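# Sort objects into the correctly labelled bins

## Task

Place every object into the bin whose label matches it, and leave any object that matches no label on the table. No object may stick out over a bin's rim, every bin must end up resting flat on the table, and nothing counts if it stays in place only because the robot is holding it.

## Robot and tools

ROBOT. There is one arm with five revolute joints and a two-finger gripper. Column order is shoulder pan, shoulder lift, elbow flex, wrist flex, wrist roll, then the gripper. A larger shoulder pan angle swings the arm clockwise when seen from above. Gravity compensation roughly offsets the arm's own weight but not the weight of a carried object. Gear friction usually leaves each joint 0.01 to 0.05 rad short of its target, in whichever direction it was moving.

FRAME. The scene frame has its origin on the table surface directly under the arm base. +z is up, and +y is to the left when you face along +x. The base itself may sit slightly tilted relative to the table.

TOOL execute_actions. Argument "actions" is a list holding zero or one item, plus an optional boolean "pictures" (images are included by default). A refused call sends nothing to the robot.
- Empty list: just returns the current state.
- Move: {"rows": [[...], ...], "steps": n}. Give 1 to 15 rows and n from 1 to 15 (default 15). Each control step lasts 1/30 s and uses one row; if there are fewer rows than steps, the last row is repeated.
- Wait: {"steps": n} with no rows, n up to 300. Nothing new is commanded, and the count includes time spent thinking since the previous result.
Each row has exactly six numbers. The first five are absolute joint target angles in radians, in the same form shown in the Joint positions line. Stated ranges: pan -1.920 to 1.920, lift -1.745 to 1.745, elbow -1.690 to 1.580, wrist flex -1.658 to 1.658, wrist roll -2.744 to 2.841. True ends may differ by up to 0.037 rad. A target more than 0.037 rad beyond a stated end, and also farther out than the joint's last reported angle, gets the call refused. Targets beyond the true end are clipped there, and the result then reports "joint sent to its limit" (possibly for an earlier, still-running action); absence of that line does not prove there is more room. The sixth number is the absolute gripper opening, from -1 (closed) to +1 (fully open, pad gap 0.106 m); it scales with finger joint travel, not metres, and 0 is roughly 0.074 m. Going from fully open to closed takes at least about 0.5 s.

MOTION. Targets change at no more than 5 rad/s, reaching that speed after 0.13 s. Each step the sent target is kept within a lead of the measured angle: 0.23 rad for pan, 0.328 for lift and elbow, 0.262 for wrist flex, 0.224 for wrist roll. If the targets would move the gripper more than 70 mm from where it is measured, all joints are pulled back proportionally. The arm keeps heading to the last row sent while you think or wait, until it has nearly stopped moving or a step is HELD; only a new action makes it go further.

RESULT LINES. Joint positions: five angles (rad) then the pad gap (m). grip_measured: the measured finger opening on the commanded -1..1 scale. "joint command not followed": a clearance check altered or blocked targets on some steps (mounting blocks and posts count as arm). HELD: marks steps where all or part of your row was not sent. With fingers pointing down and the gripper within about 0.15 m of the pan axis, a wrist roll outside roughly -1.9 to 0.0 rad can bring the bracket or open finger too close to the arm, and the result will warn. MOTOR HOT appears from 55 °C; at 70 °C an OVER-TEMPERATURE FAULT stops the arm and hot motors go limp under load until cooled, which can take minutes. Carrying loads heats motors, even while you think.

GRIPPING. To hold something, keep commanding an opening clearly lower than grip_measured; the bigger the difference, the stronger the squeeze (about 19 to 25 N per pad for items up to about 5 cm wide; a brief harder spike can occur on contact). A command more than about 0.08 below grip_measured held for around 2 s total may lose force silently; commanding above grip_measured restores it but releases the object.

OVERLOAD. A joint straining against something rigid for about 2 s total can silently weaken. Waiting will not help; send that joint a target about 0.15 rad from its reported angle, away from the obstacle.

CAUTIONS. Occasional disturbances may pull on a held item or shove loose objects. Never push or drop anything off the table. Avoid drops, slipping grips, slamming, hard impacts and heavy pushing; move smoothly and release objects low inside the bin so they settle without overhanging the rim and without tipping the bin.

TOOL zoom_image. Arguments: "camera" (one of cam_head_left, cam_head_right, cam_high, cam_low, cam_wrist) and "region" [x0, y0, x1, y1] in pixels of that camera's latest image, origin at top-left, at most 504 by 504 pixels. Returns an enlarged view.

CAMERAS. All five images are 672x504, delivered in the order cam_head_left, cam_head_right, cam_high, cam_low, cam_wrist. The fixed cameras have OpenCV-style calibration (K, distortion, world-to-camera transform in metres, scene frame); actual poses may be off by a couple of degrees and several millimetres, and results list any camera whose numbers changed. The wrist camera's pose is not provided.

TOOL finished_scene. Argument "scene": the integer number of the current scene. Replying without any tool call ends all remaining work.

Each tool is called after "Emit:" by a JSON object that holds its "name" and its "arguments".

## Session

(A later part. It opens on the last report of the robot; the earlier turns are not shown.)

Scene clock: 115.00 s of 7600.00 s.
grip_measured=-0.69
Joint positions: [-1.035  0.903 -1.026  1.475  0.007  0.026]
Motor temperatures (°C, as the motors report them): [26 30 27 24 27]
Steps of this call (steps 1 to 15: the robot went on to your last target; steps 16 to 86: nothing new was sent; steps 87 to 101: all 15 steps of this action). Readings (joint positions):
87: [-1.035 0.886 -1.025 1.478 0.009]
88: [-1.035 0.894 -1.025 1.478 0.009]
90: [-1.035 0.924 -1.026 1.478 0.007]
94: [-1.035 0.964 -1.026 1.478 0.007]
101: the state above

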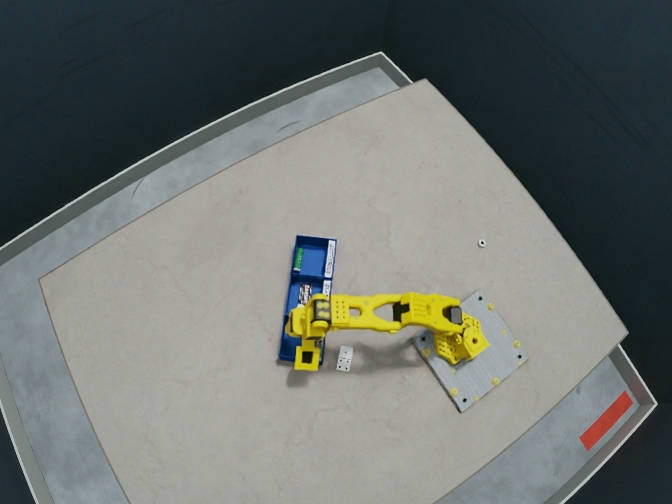

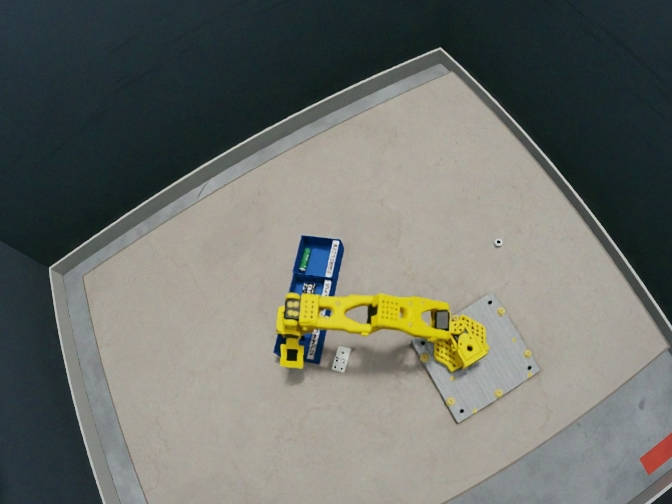

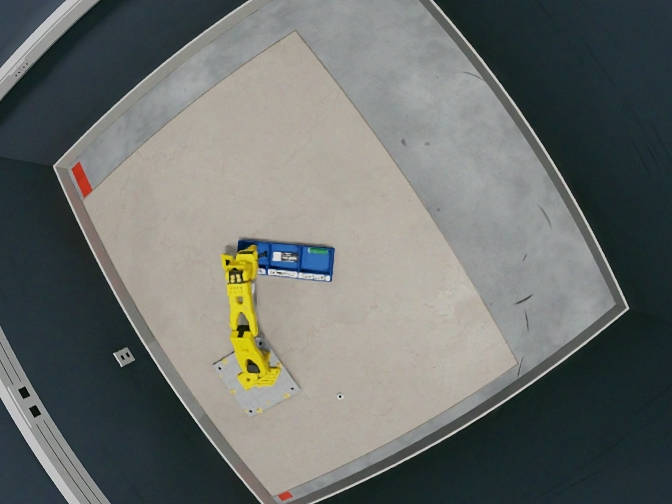

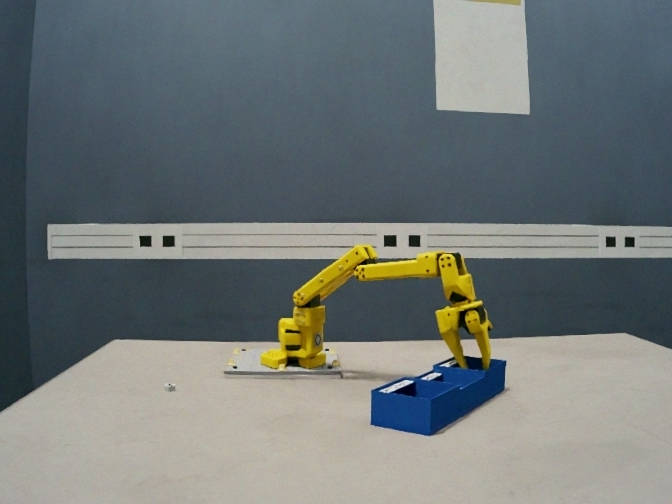

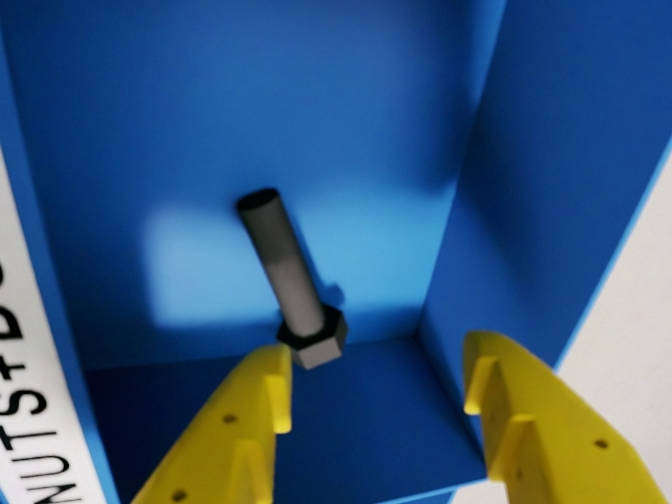

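Emit:
{"name": "execute_actions", "arguments": {"actions": [{"rows":[[-1.04,0.75,-1.04,1.48,0,-0.6],[-1.04,0.6,-1.0,1.52,0,-0.55],[-1.04,0.45,-0.9,1.58,0.05,-0.5],[-1.04,0.32,-0.75,1.6,0.1,-0.5],[-1.04,0.27,-0.65,1.6,0.15,-0.5],[-0.95,0.25,-0.6,1.6,0.2,-0.5],[-0.8,0.25,-0.55,1.6,0.27,-0.5],[0.97,0.25,-0.5,1.6,0.27,-0.5]]}]}}

Emit:
{"name": "execute_actions", "arguments": {"actions": [{"rows":[[0.97,0.25,-0.45,1.6,0.27,-0.5]]}]}}

Emit:
{"name": "execute_actions", "arguments": {"actions": [{"rows":[[0.97,0.26,-0.4,1.6,0.27,-0.5],[0.97,0.27,-0.35,1.6,0.27,-0.5],[0.97,0.28,-0.3,1.58,0.27,-0.5],[0.97,0.29,-0.25,1.56,0.27,-0.5],[0.97,0.3,-0.2,1.54,0.27,-0.5],[0.97,0.31,-0.16,1.51,0.27,-0.5],[0.97,0.32,-0.13,1.49,0.27,-0.5],[0.97,0.34,-0.1,1.46,0.27,-0.5]]}]}}

Scene clock: 118.40 s of 7600.00 s.
grip_measured=-0.51
Joint positions: [-0.61   0.268 -0.52   1.593  0.26   0.039]
Motor temperatures (°C, as the motors report them): [26 30 27 24 27]
Steps of this call (steps 1 to 30: the robot went on to your last target; steps 31 to 87: nothing new was sent; steps 88 to 102: all 15 steps of this action). Readings (joint positions):
88: [-1.035 0.512 -0.971 1.542 0.007]
89: [-1.035 0.515 -0.973 1.537 0.007]
91: [-1.035 0.550 -0.980 1.524 0.015]
95: [-1.005 0.438 -0.773 1.579 0.159]
102: the state above

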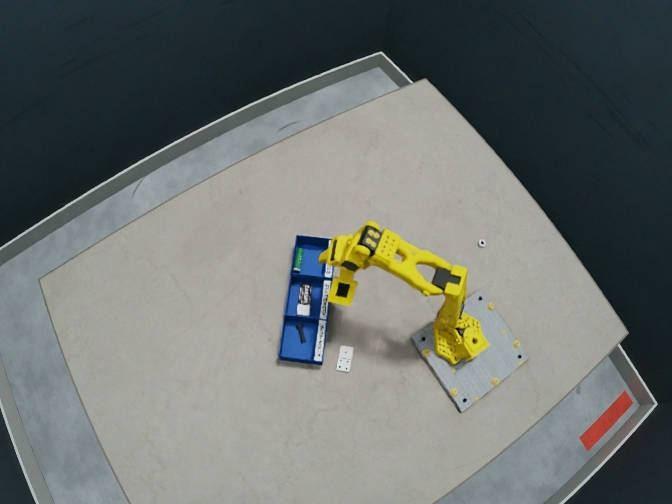

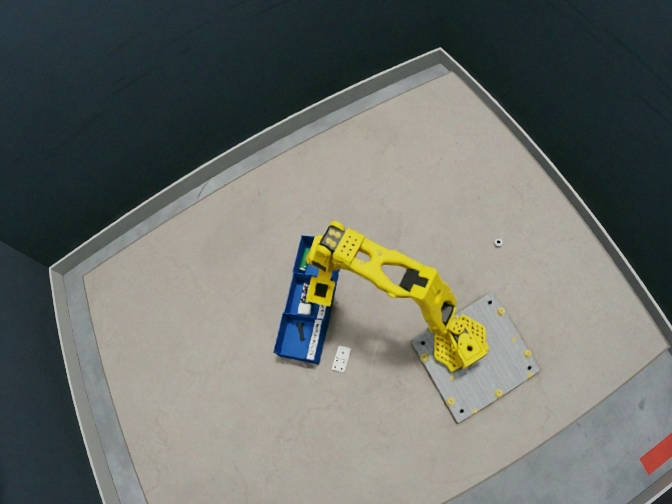

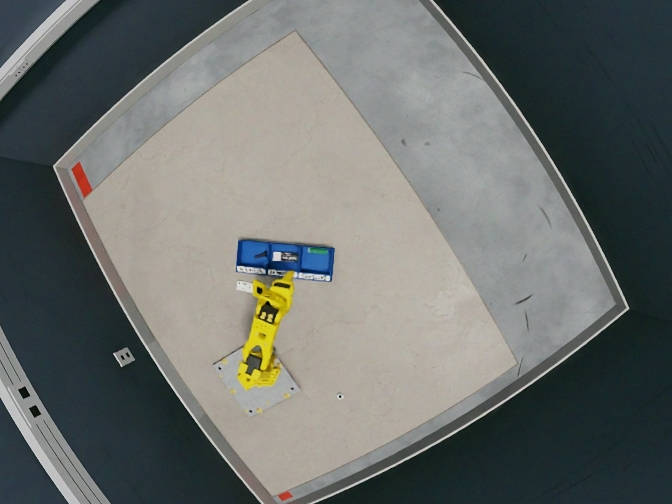

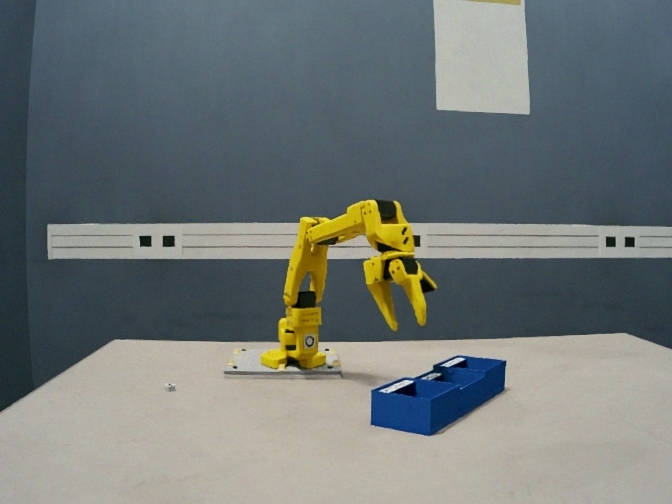

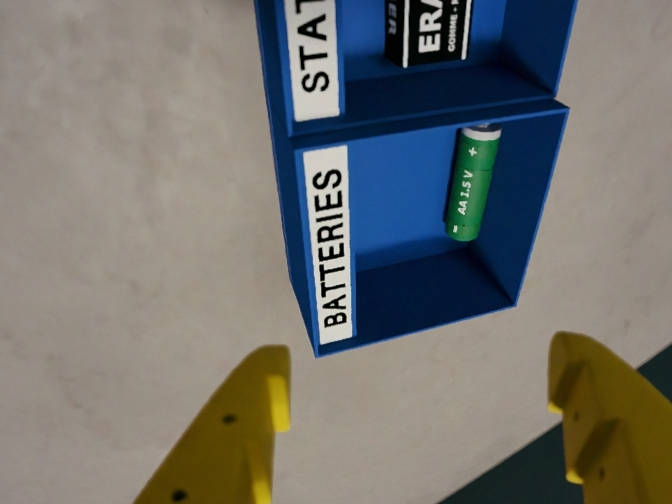

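Scene clock: 118.90 s of 7600.00 s.
grip_measured=-0.51
Joint positions: [ 0.265  0.263 -0.47   1.593  0.26   0.039]
Motor temperatures (°C, as the motors report them): [26 30 27 24 27]
Steps of this call (steps 1 to 15: all 15 steps of this action). Readings (joint positions):
1: [-0.551 0.266 -0.517 1.593 0.260]
2: [-0.493 0.265 -0.508 1.593 0.260]
4: [-0.377 0.263 -0.480 1.593 0.260]
8: [-0.143 0.263 -0.470 1.593 0.260]
15: the state above

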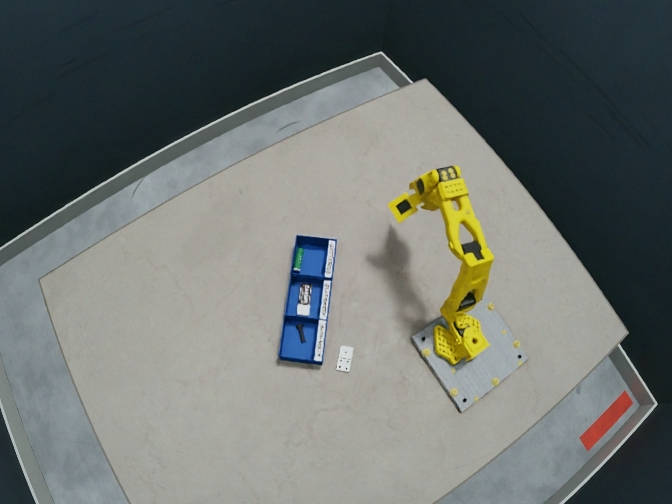

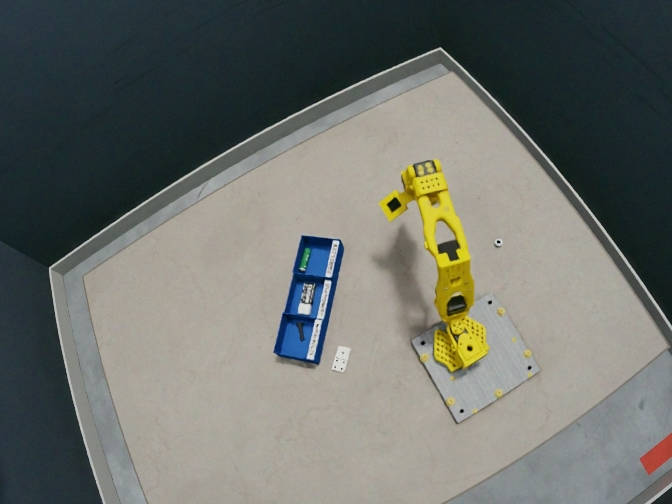

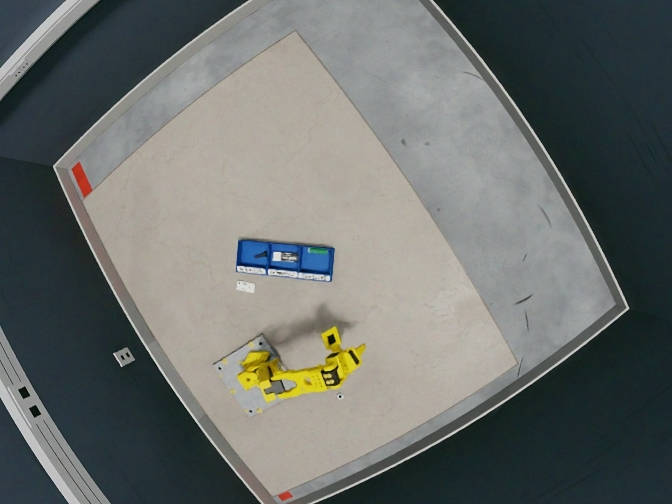

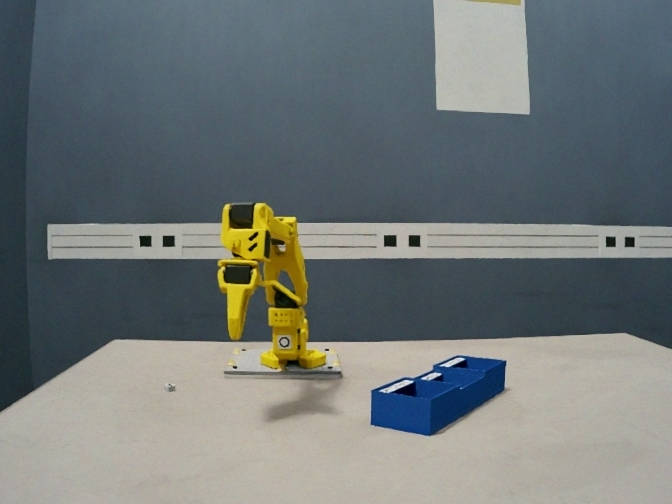

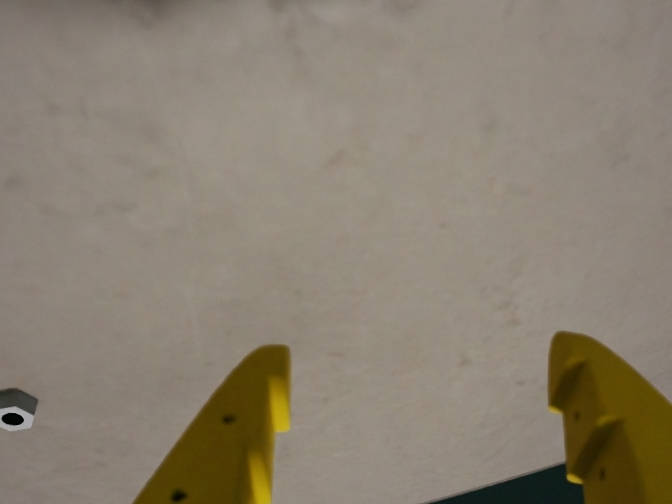

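Scene clock: 119.40 s of 7600.00 s.
grip_measured=-0.51
Joint positions: [ 0.961  0.324 -0.118  1.468  0.262  0.039]
Motor temperatures (°C, as the motors report them): [26 30 27 24 27]
Steps of this call (steps 1 to 15: all 15 steps of this action). Readings (joint positions):
1: [0.323 0.263 -0.468 1.593 0.260]
2: [0.381 0.263 -0.457 1.593 0.262]
4: [0.498 0.263 -0.393 1.590 0.262]
8: [0.729 0.297 -0.210 1.528 0.262]
15: the state above

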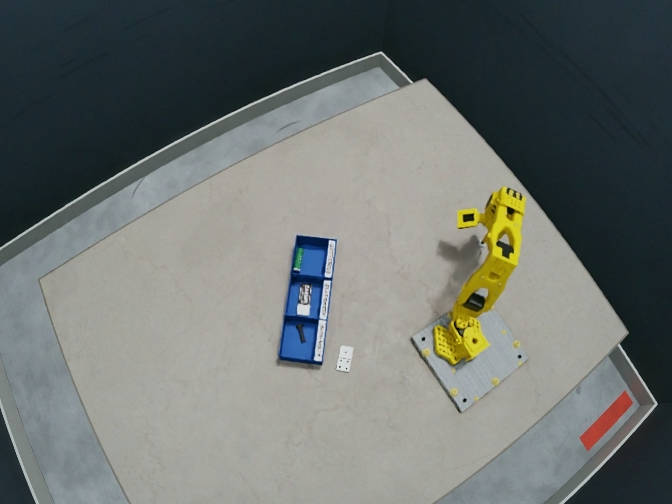

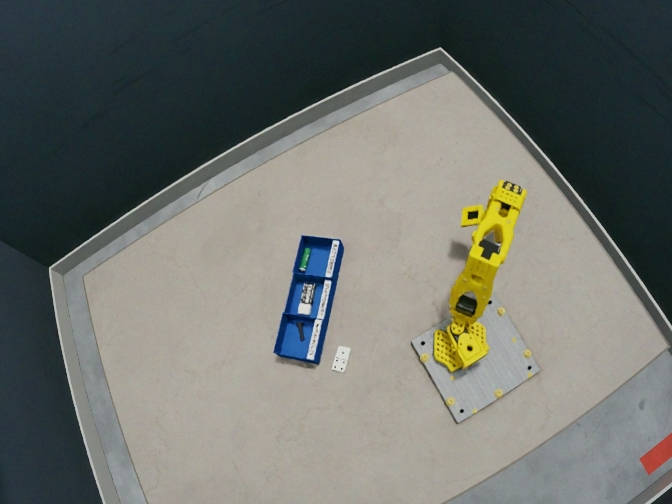

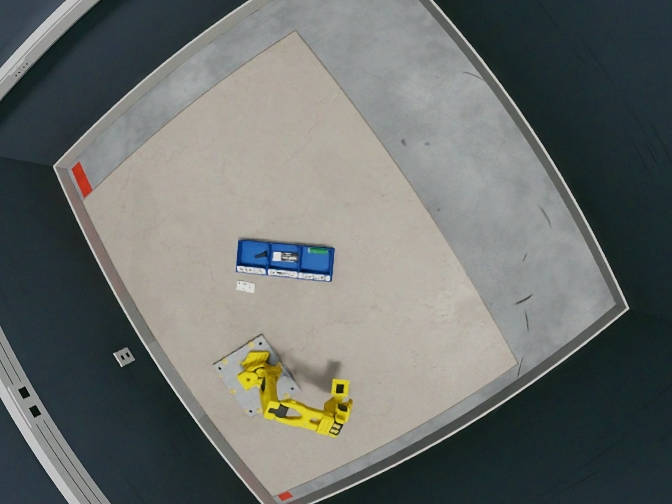

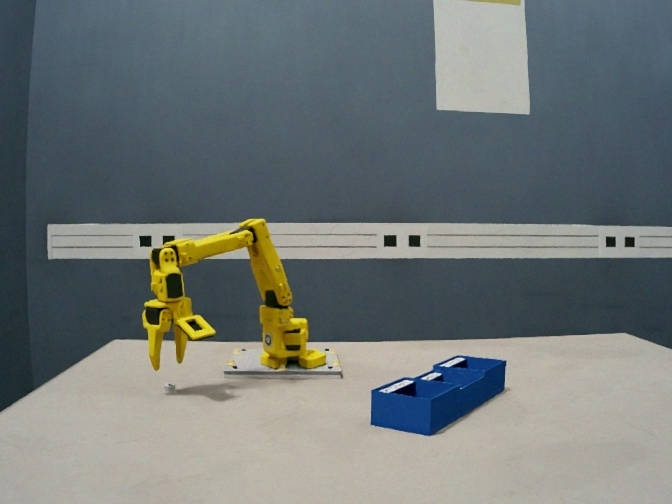

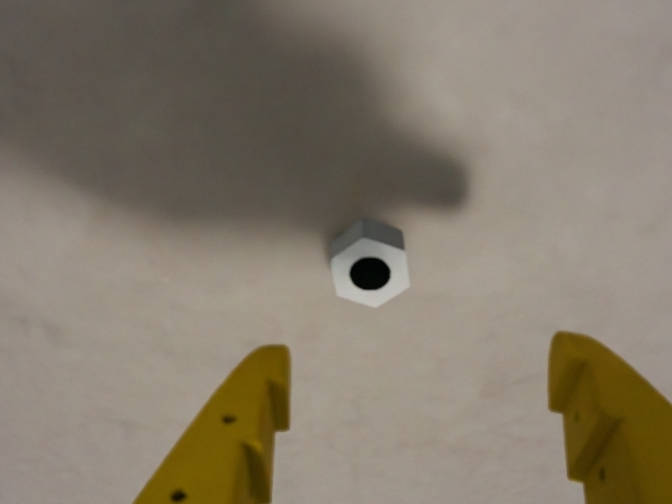

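Emit:
{"name": "execute_actions", "arguments": {"actions": [{"rows":[[0.97,0.39,-0.1,1.44,0.27,-0.5],[0.97,0.45,-0.09,1.4,0.27,-0.5]]}]}}

Scene clock: 122.93 s of 7600.00 s.
grip_measured=-0.51
Joint positions: [ 0.964  0.433 -0.108  1.407  0.262  0.039]
Motor temperatures (°C, as the motors report them): [26 30 27 24 27]
Steps of this call (steps 1 to 15: the robot went on to your last target; steps 16 to 90: nothing new was sent; then 0.03 s passed at rest; steps 91 to 105: all 15 steps of this action). Readings (joint positions):
91: [0.964 0.326 -0.118 1.467 0.262]
92: [0.964 0.337 -0.117 1.459 0.262]
94: [0.964 0.390 -0.111 1.430 0.262]
98: [0.964 0.433 -0.108 1.410 0.262]
105: the state above

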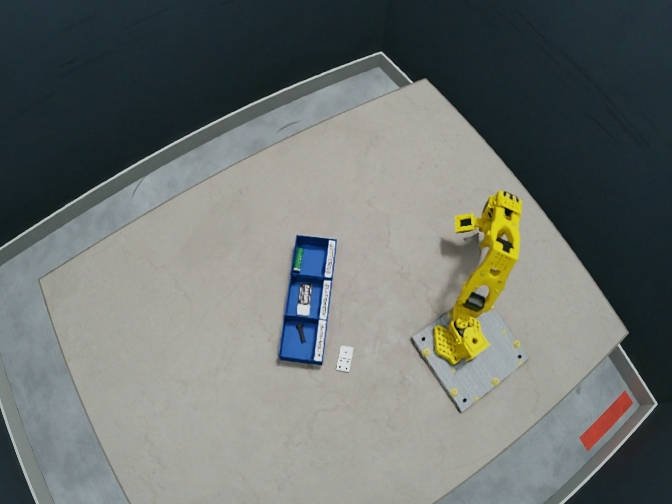

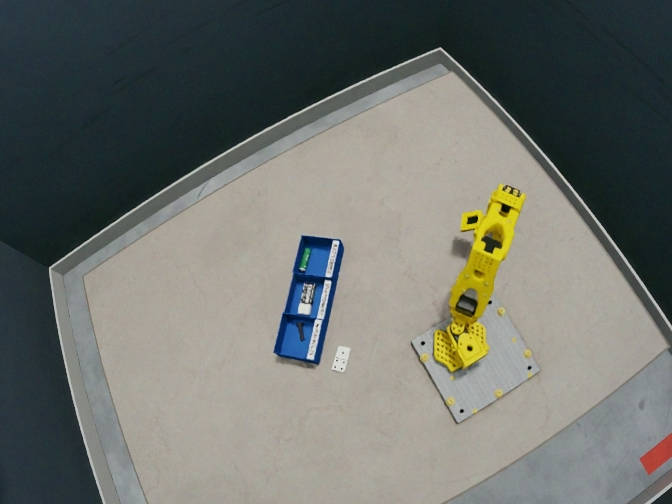

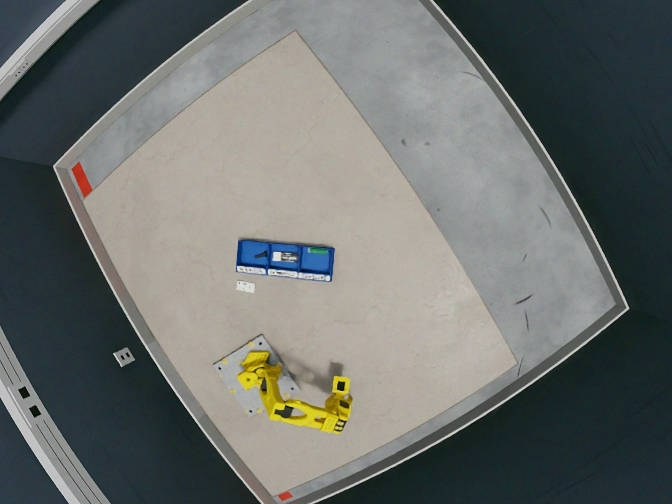

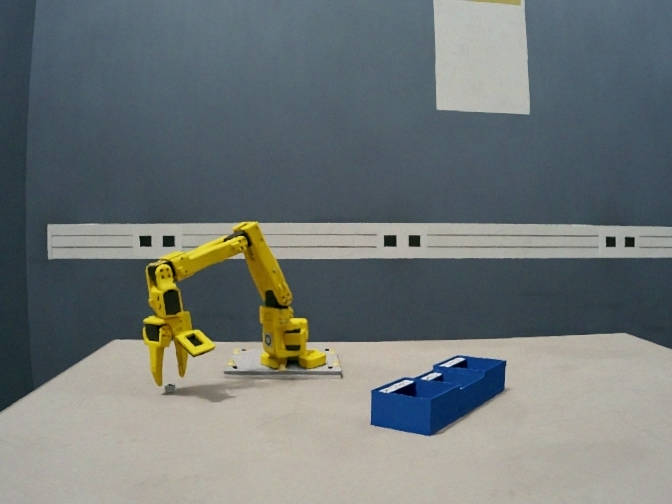

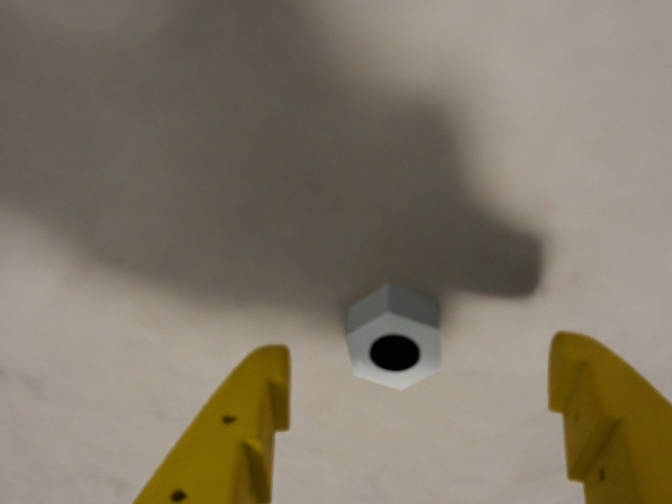

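Emit:
{"name": "execute_actions", "arguments": {"actions": [{"rows":[[0.99,0.47,-0.09,1.38,0.27,-0.5],[0.99,0.47,-0.09,1.38,0.27,-0.5],[0.99,0.51,-0.09,1.36,0.27,-0.5]]}]}}

Scene clock: 124.77 s of 7600.00 s.
grip_measured=-0.51
Joint positions: [ 0.984  0.492 -0.108  1.369  0.262  0.039]
Motor temperatures (°C, as the motors report them): [26 30 27 24 27]
Steps of this call (steps 1 to 15: the robot went on to your last target; steps 16 to 40: nothing new was sent; steps 41 to 55: all 15 steps of this action). Readings (joint positions):
41: [0.966 0.435 -0.108 1.407 0.262]
42: [0.970 0.441 -0.108 1.401 0.262]
44: [0.979 0.461 -0.108 1.387 0.262]
48: [0.984 0.492 -0.108 1.370 0.262]
55: the state above

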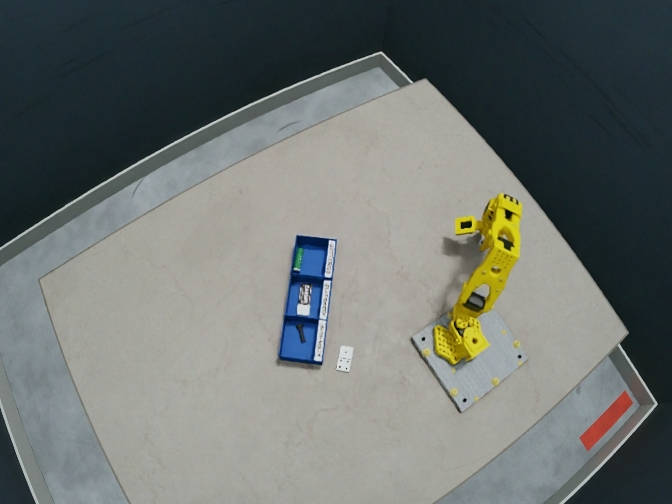

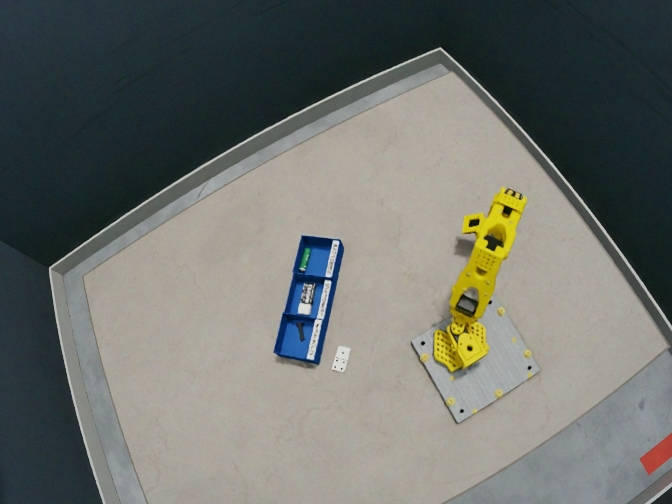

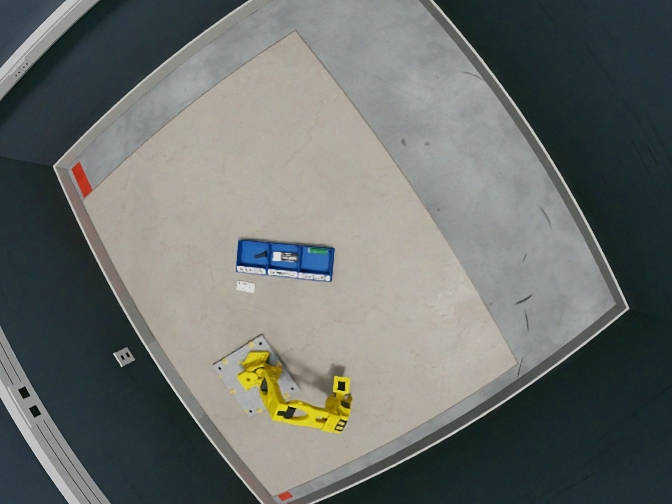

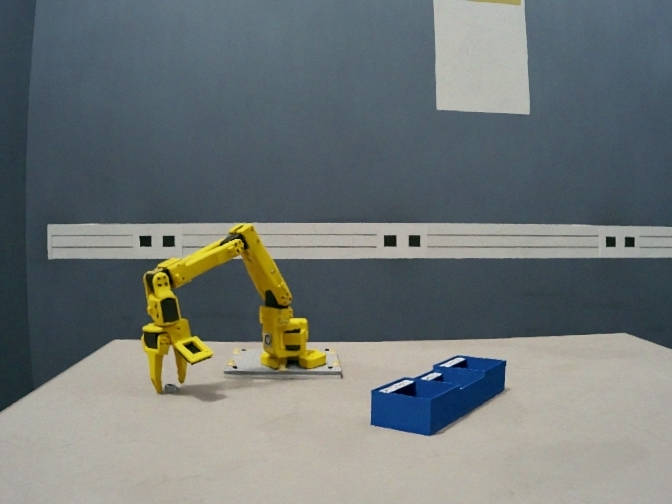

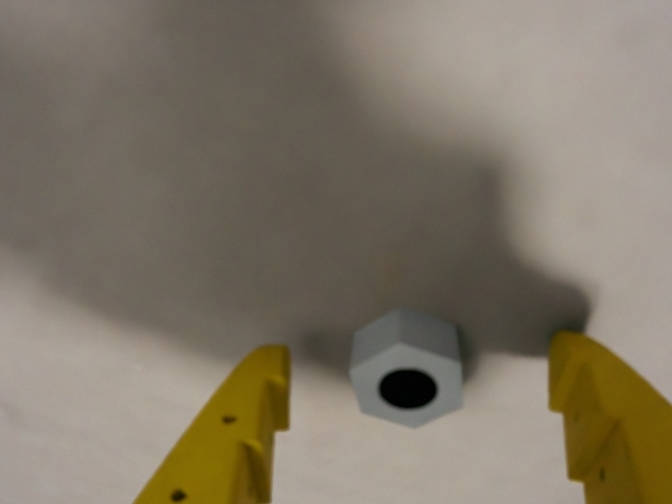

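Emit:
{"name": "execute_actions", "arguments": {"actions": [{"rows":[[0.99,0.52,-0.09,1.34,0.27,-0.5],[0.99,0.53,-0.09,1.32,0.27,-0.5],[0.99,0.53,-0.09,1.32,0.27,-0.5],[0.99,0.53,-0.09,1.32,0.27,-0.5],[0.99,0.53,-0.09,1.32,0.27,-0.5],[0.99,0.53,-0.09,1.32,0.27,-0.6],[0.99,0.53,-0.09,1.32,0.27,-0.68],[0.99,0.53,-0.09,1.32,0.27,-0.75],[0.99,0.53,-0.09,1.32,0.27,-0.81],[0.99,0.53,-0.09,1.32,0.27,-0.86],[0.99,0.53,-0.09,1.32,0.27,-0.9]]}]}}

Scene clock: 128.43 s of 7600.00 s.
grip_measured=-0.83
Joint positions: [ 0.986  0.507 -0.108  1.324  0.262  0.015]
Motor temperatures (°C, as the motors report them): [26 30 27 24 27]
Steps of this call (steps 1 to 15: the robot went on to your last target; steps 16 to 90: nothing new was sent; then 0.17 s passed at rest; steps 91 to 105: all 15 steps of this action). Readings (joint positions):
91: [0.986 0.493 -0.108 1.367 0.262]
92: [0.986 0.495 -0.108 1.361 0.262]
94: [0.986 0.498 -0.108 1.346 0.262]
98: [0.986 0.498 -0.108 1.330 0.262]
105: the state above

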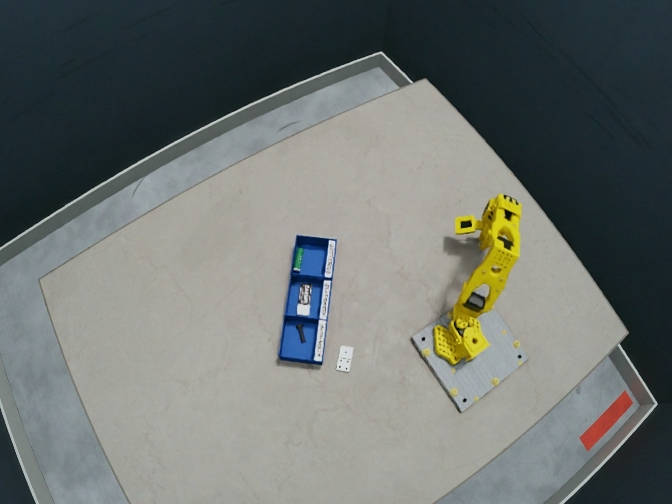

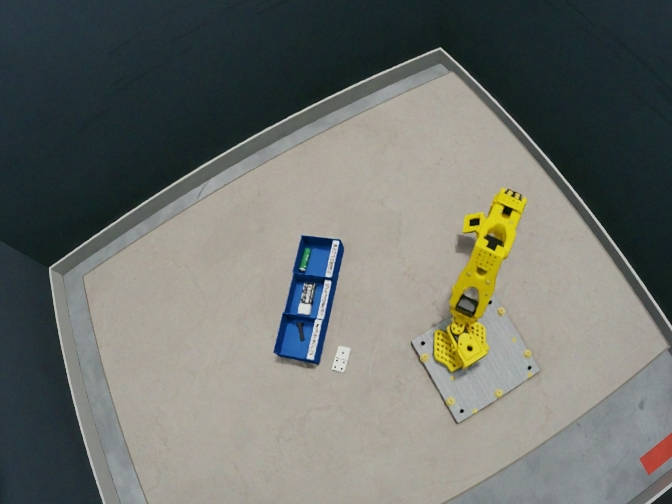

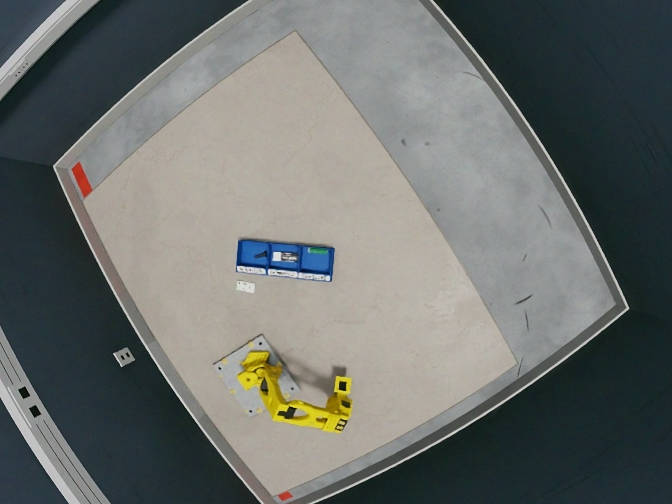

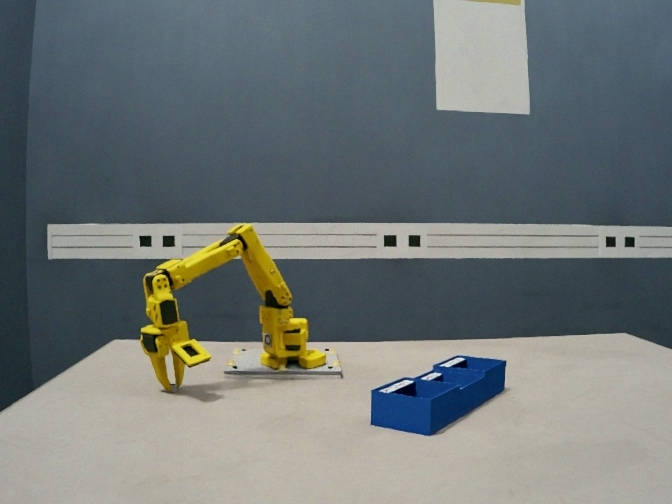

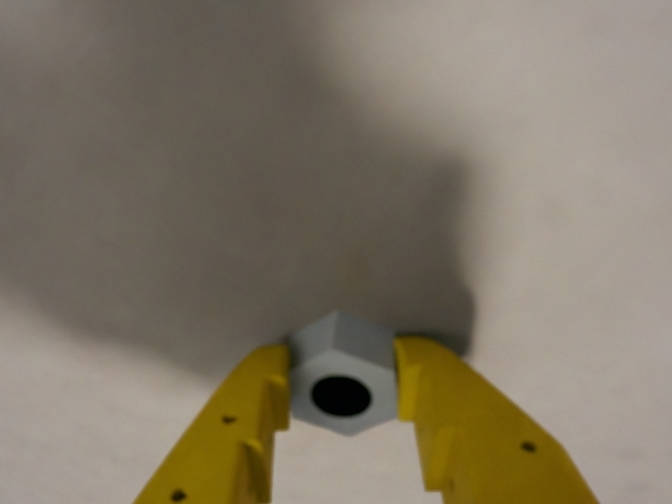

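Emit:
{"name": "execute_actions", "arguments": {"actions": [{"rows":[[0.99,0.45,-0.12,1.36,0.27,-0.9],[0.99,0.36,-0.25,1.45,0.25,-0.9],[0.99,0.28,-0.4,1.55,0.2,-0.9],[0.99,0.25,-0.55,1.6,0.15,-0.9],[0.9,0.25,-0.65,1.6,0.1,-0.9],[-1.09,0.28,-0.75,1.6,0,-0.9]]}], "pictures": false}}

Emit:
{"name": "execute_actions", "arguments": {"actions": [{"rows":[[-1.09,0.32,-0.82,1.6,0,-0.9]]}], "pictures": false}}

Emit:
{"name": "execute_actions", "arguments": {"actions": [{"rows":[[-1.09,0.4,-0.92,1.58,0,-0.9],[-1.09,0.4,-0.92,1.58,0,-0.9],[-1.09,0.4,-0.92,1.58,0,-0.9],[-1.09,0.45,-0.97,1.55,0,-0.9]]}]}}

Scene clock: 130.83 s of 7600.00 s.
grip_measured=-0.83
Joint positions: [ 0.568  0.294 -0.709  1.588  0.015  0.015]
Motor temperatures (°C, as the motors report them): [26 30 27 24 27]
Steps of this call (steps 1 to 15: the robot went on to your last target; steps 16 to 57: nothing new was sent; steps 58 to 72: all 15 steps of this action). Readings (joint positions):
58: [0.986 0.507 -0.108 1.324 0.262]
59: [0.986 0.504 -0.109 1.330 0.262]
61: [0.986 0.456 -0.157 1.398 0.247]
65: [0.917 0.340 -0.385 1.530 0.125]
72: the state above

Scene clock: 131.33 s of 7600.00 s.
grip_measured=-0.83
Joint positions: [-0.306  0.306 -0.801  1.593  0.009  0.015]
Motor temperatures (°C, as the motors report them): [26 30 27 24 27]
Steps of this call (steps 1 to 15: all 15 steps of this action). Readings (joint positions):
1: [0.510 0.292 -0.723 1.590 0.013]
2: [0.452 0.294 -0.737 1.591 0.012]
4: [0.335 0.301 -0.776 1.591 0.010]
8: [0.102 0.304 -0.799 1.593 0.009]
15: the state above

Scene clock: 131.83 s of 7600.00 s.
grip_measured=-0.83
Joint positions: [-1.076  0.435 -0.951  1.557  0.009  0.015]
Motor temperatures (°C, as the motors report them): [26 30 27 24 27]
Steps of this call (steps 1 to 15: all 15 steps of this action). Readings (joint positions):
1: [-0.363 0.306 -0.803 1.593 0.009]
2: [-0.421 0.318 -0.813 1.591 0.009]
4: [-0.538 0.363 -0.864 1.588 0.009]
8: [-0.769 0.429 -0.939 1.562 0.009]
15: the state above

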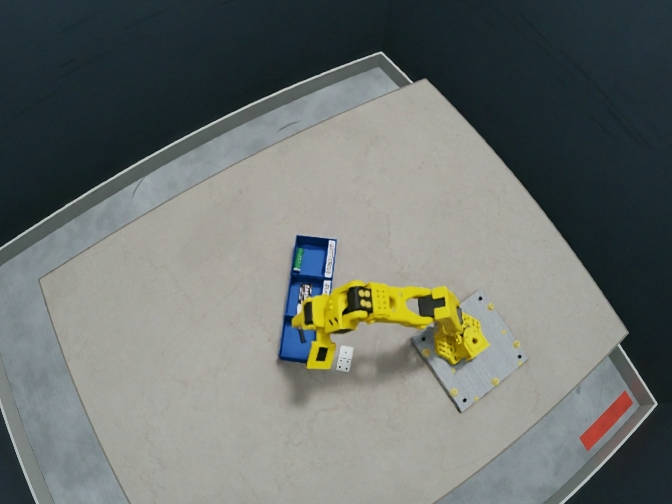

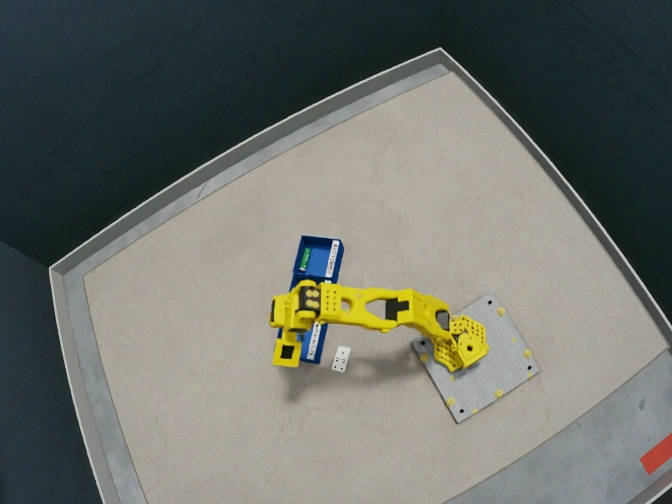

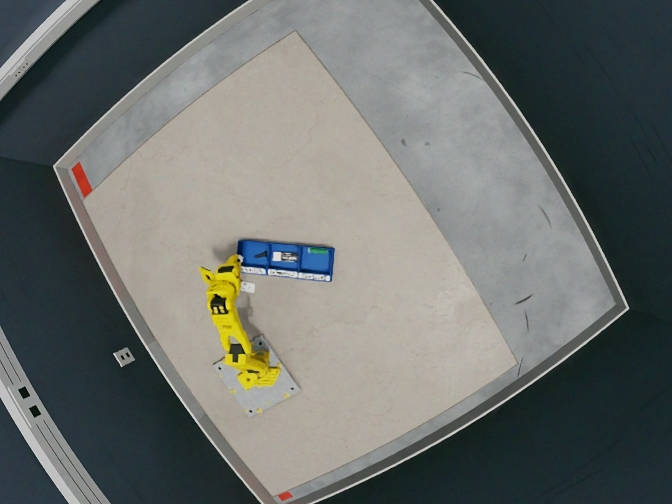

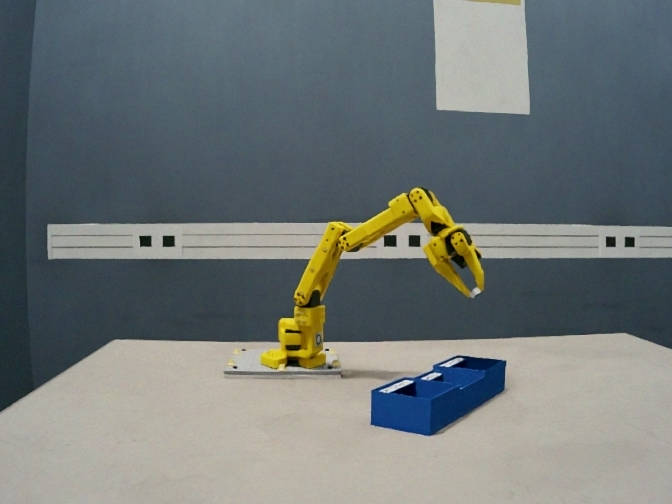

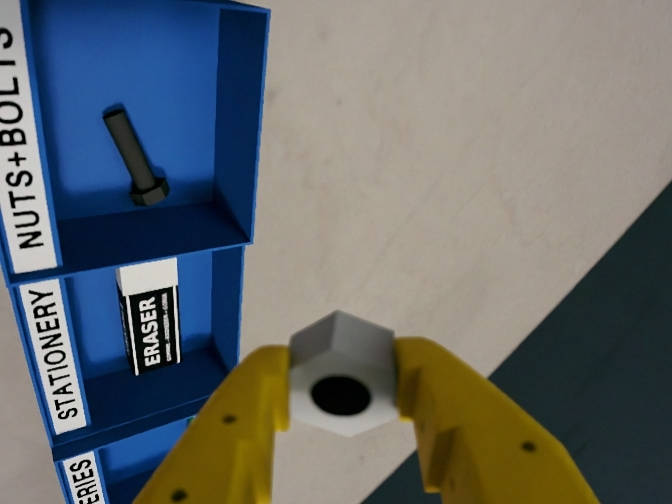

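Emit:
{"name": "execute_actions", "arguments": {"actions": [{"rows":[[-1.07,0.52,-1.0,1.52,0,-0.9],[-1.07,0.58,-1.04,1.5,0,-0.9],[-1.07,0.64,-1.04,1.48,0,-0.9],[-1.07,0.7,-1.04,1.47,0,-0.9],[-1.07,0.74,-1.04,1.47,0,-0.9],[-1.07,0.78,-1.04,1.47,0,-0.9],[-1.07,0.82,-1.04,1.47,0,-0.9],[-1.07,0.86,-1.04,1.47,0,-0.9],[-1.07,0.9,-1.04,1.47,0,-0.9]]}]}}

Emit:
{"name": "zoom_image", "arguments": {"camera": "cam_high", "region": [210, 210, 330, 300]}}

Scene clock: 134.23 s of 7600.00 s.
grip_measured=-0.83
Joint positions: [-1.075  0.884 -1.023  1.479  0.009  0.015]
Motor temperatures (°C, as the motors report them): [26 30 27 24 27]
Steps of this call (steps 1 to 15: the robot went on to your last target; steps 16 to 57: nothing new was sent; steps 58 to 72: all 15 steps of this action). Readings (joint positions):
58: [-1.085 0.435 -0.953 1.557 0.009]
59: [-1.084 0.447 -0.962 1.550 0.009]
61: [-1.079 0.519 -1.002 1.517 0.009]
65: [-1.075 0.732 -1.023 1.482 0.009]
72: the state above

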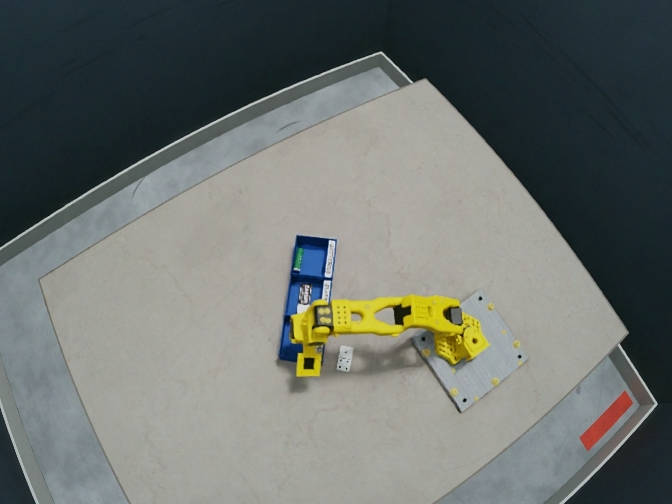

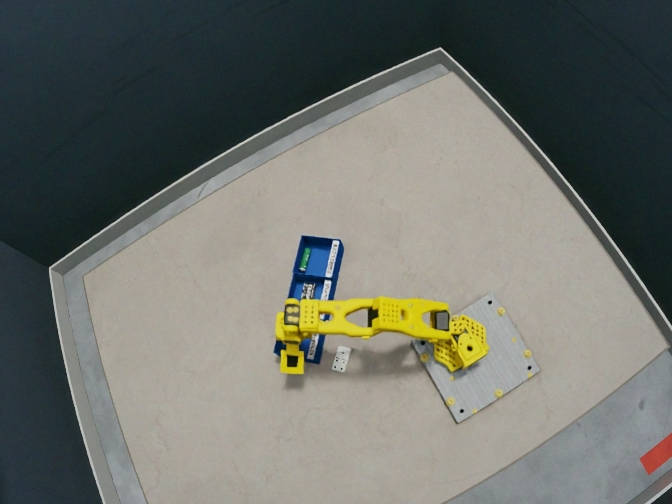

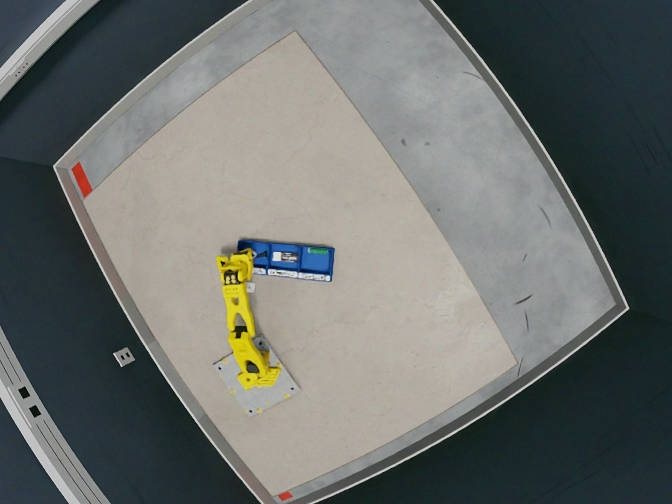

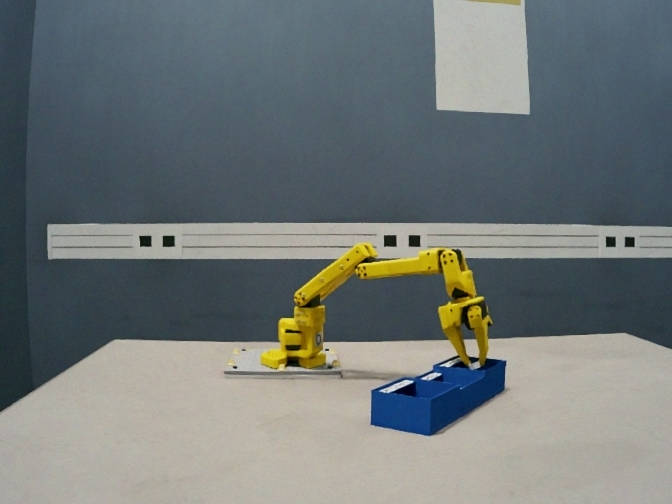

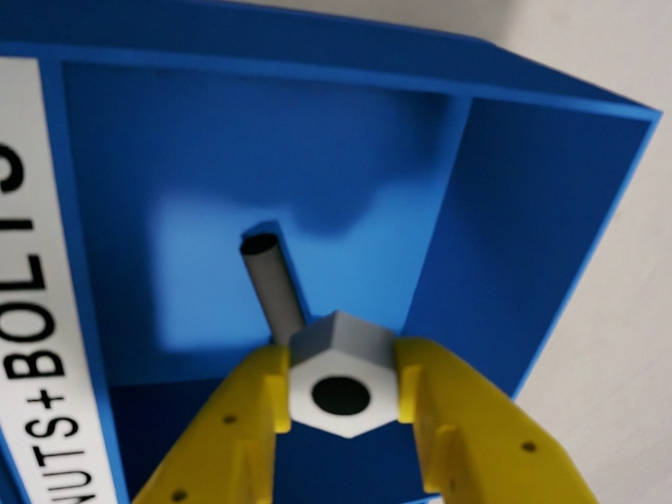

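Region (210, 210, 330, 300) of cam_high's 672x504 image, scaled by 4.200, with more detail than that image has; it fills the top 378 rows of this view, and the rest is white.

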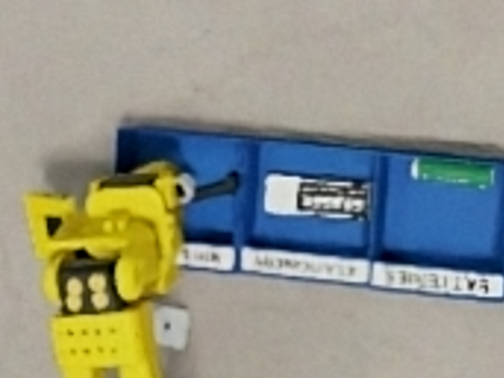

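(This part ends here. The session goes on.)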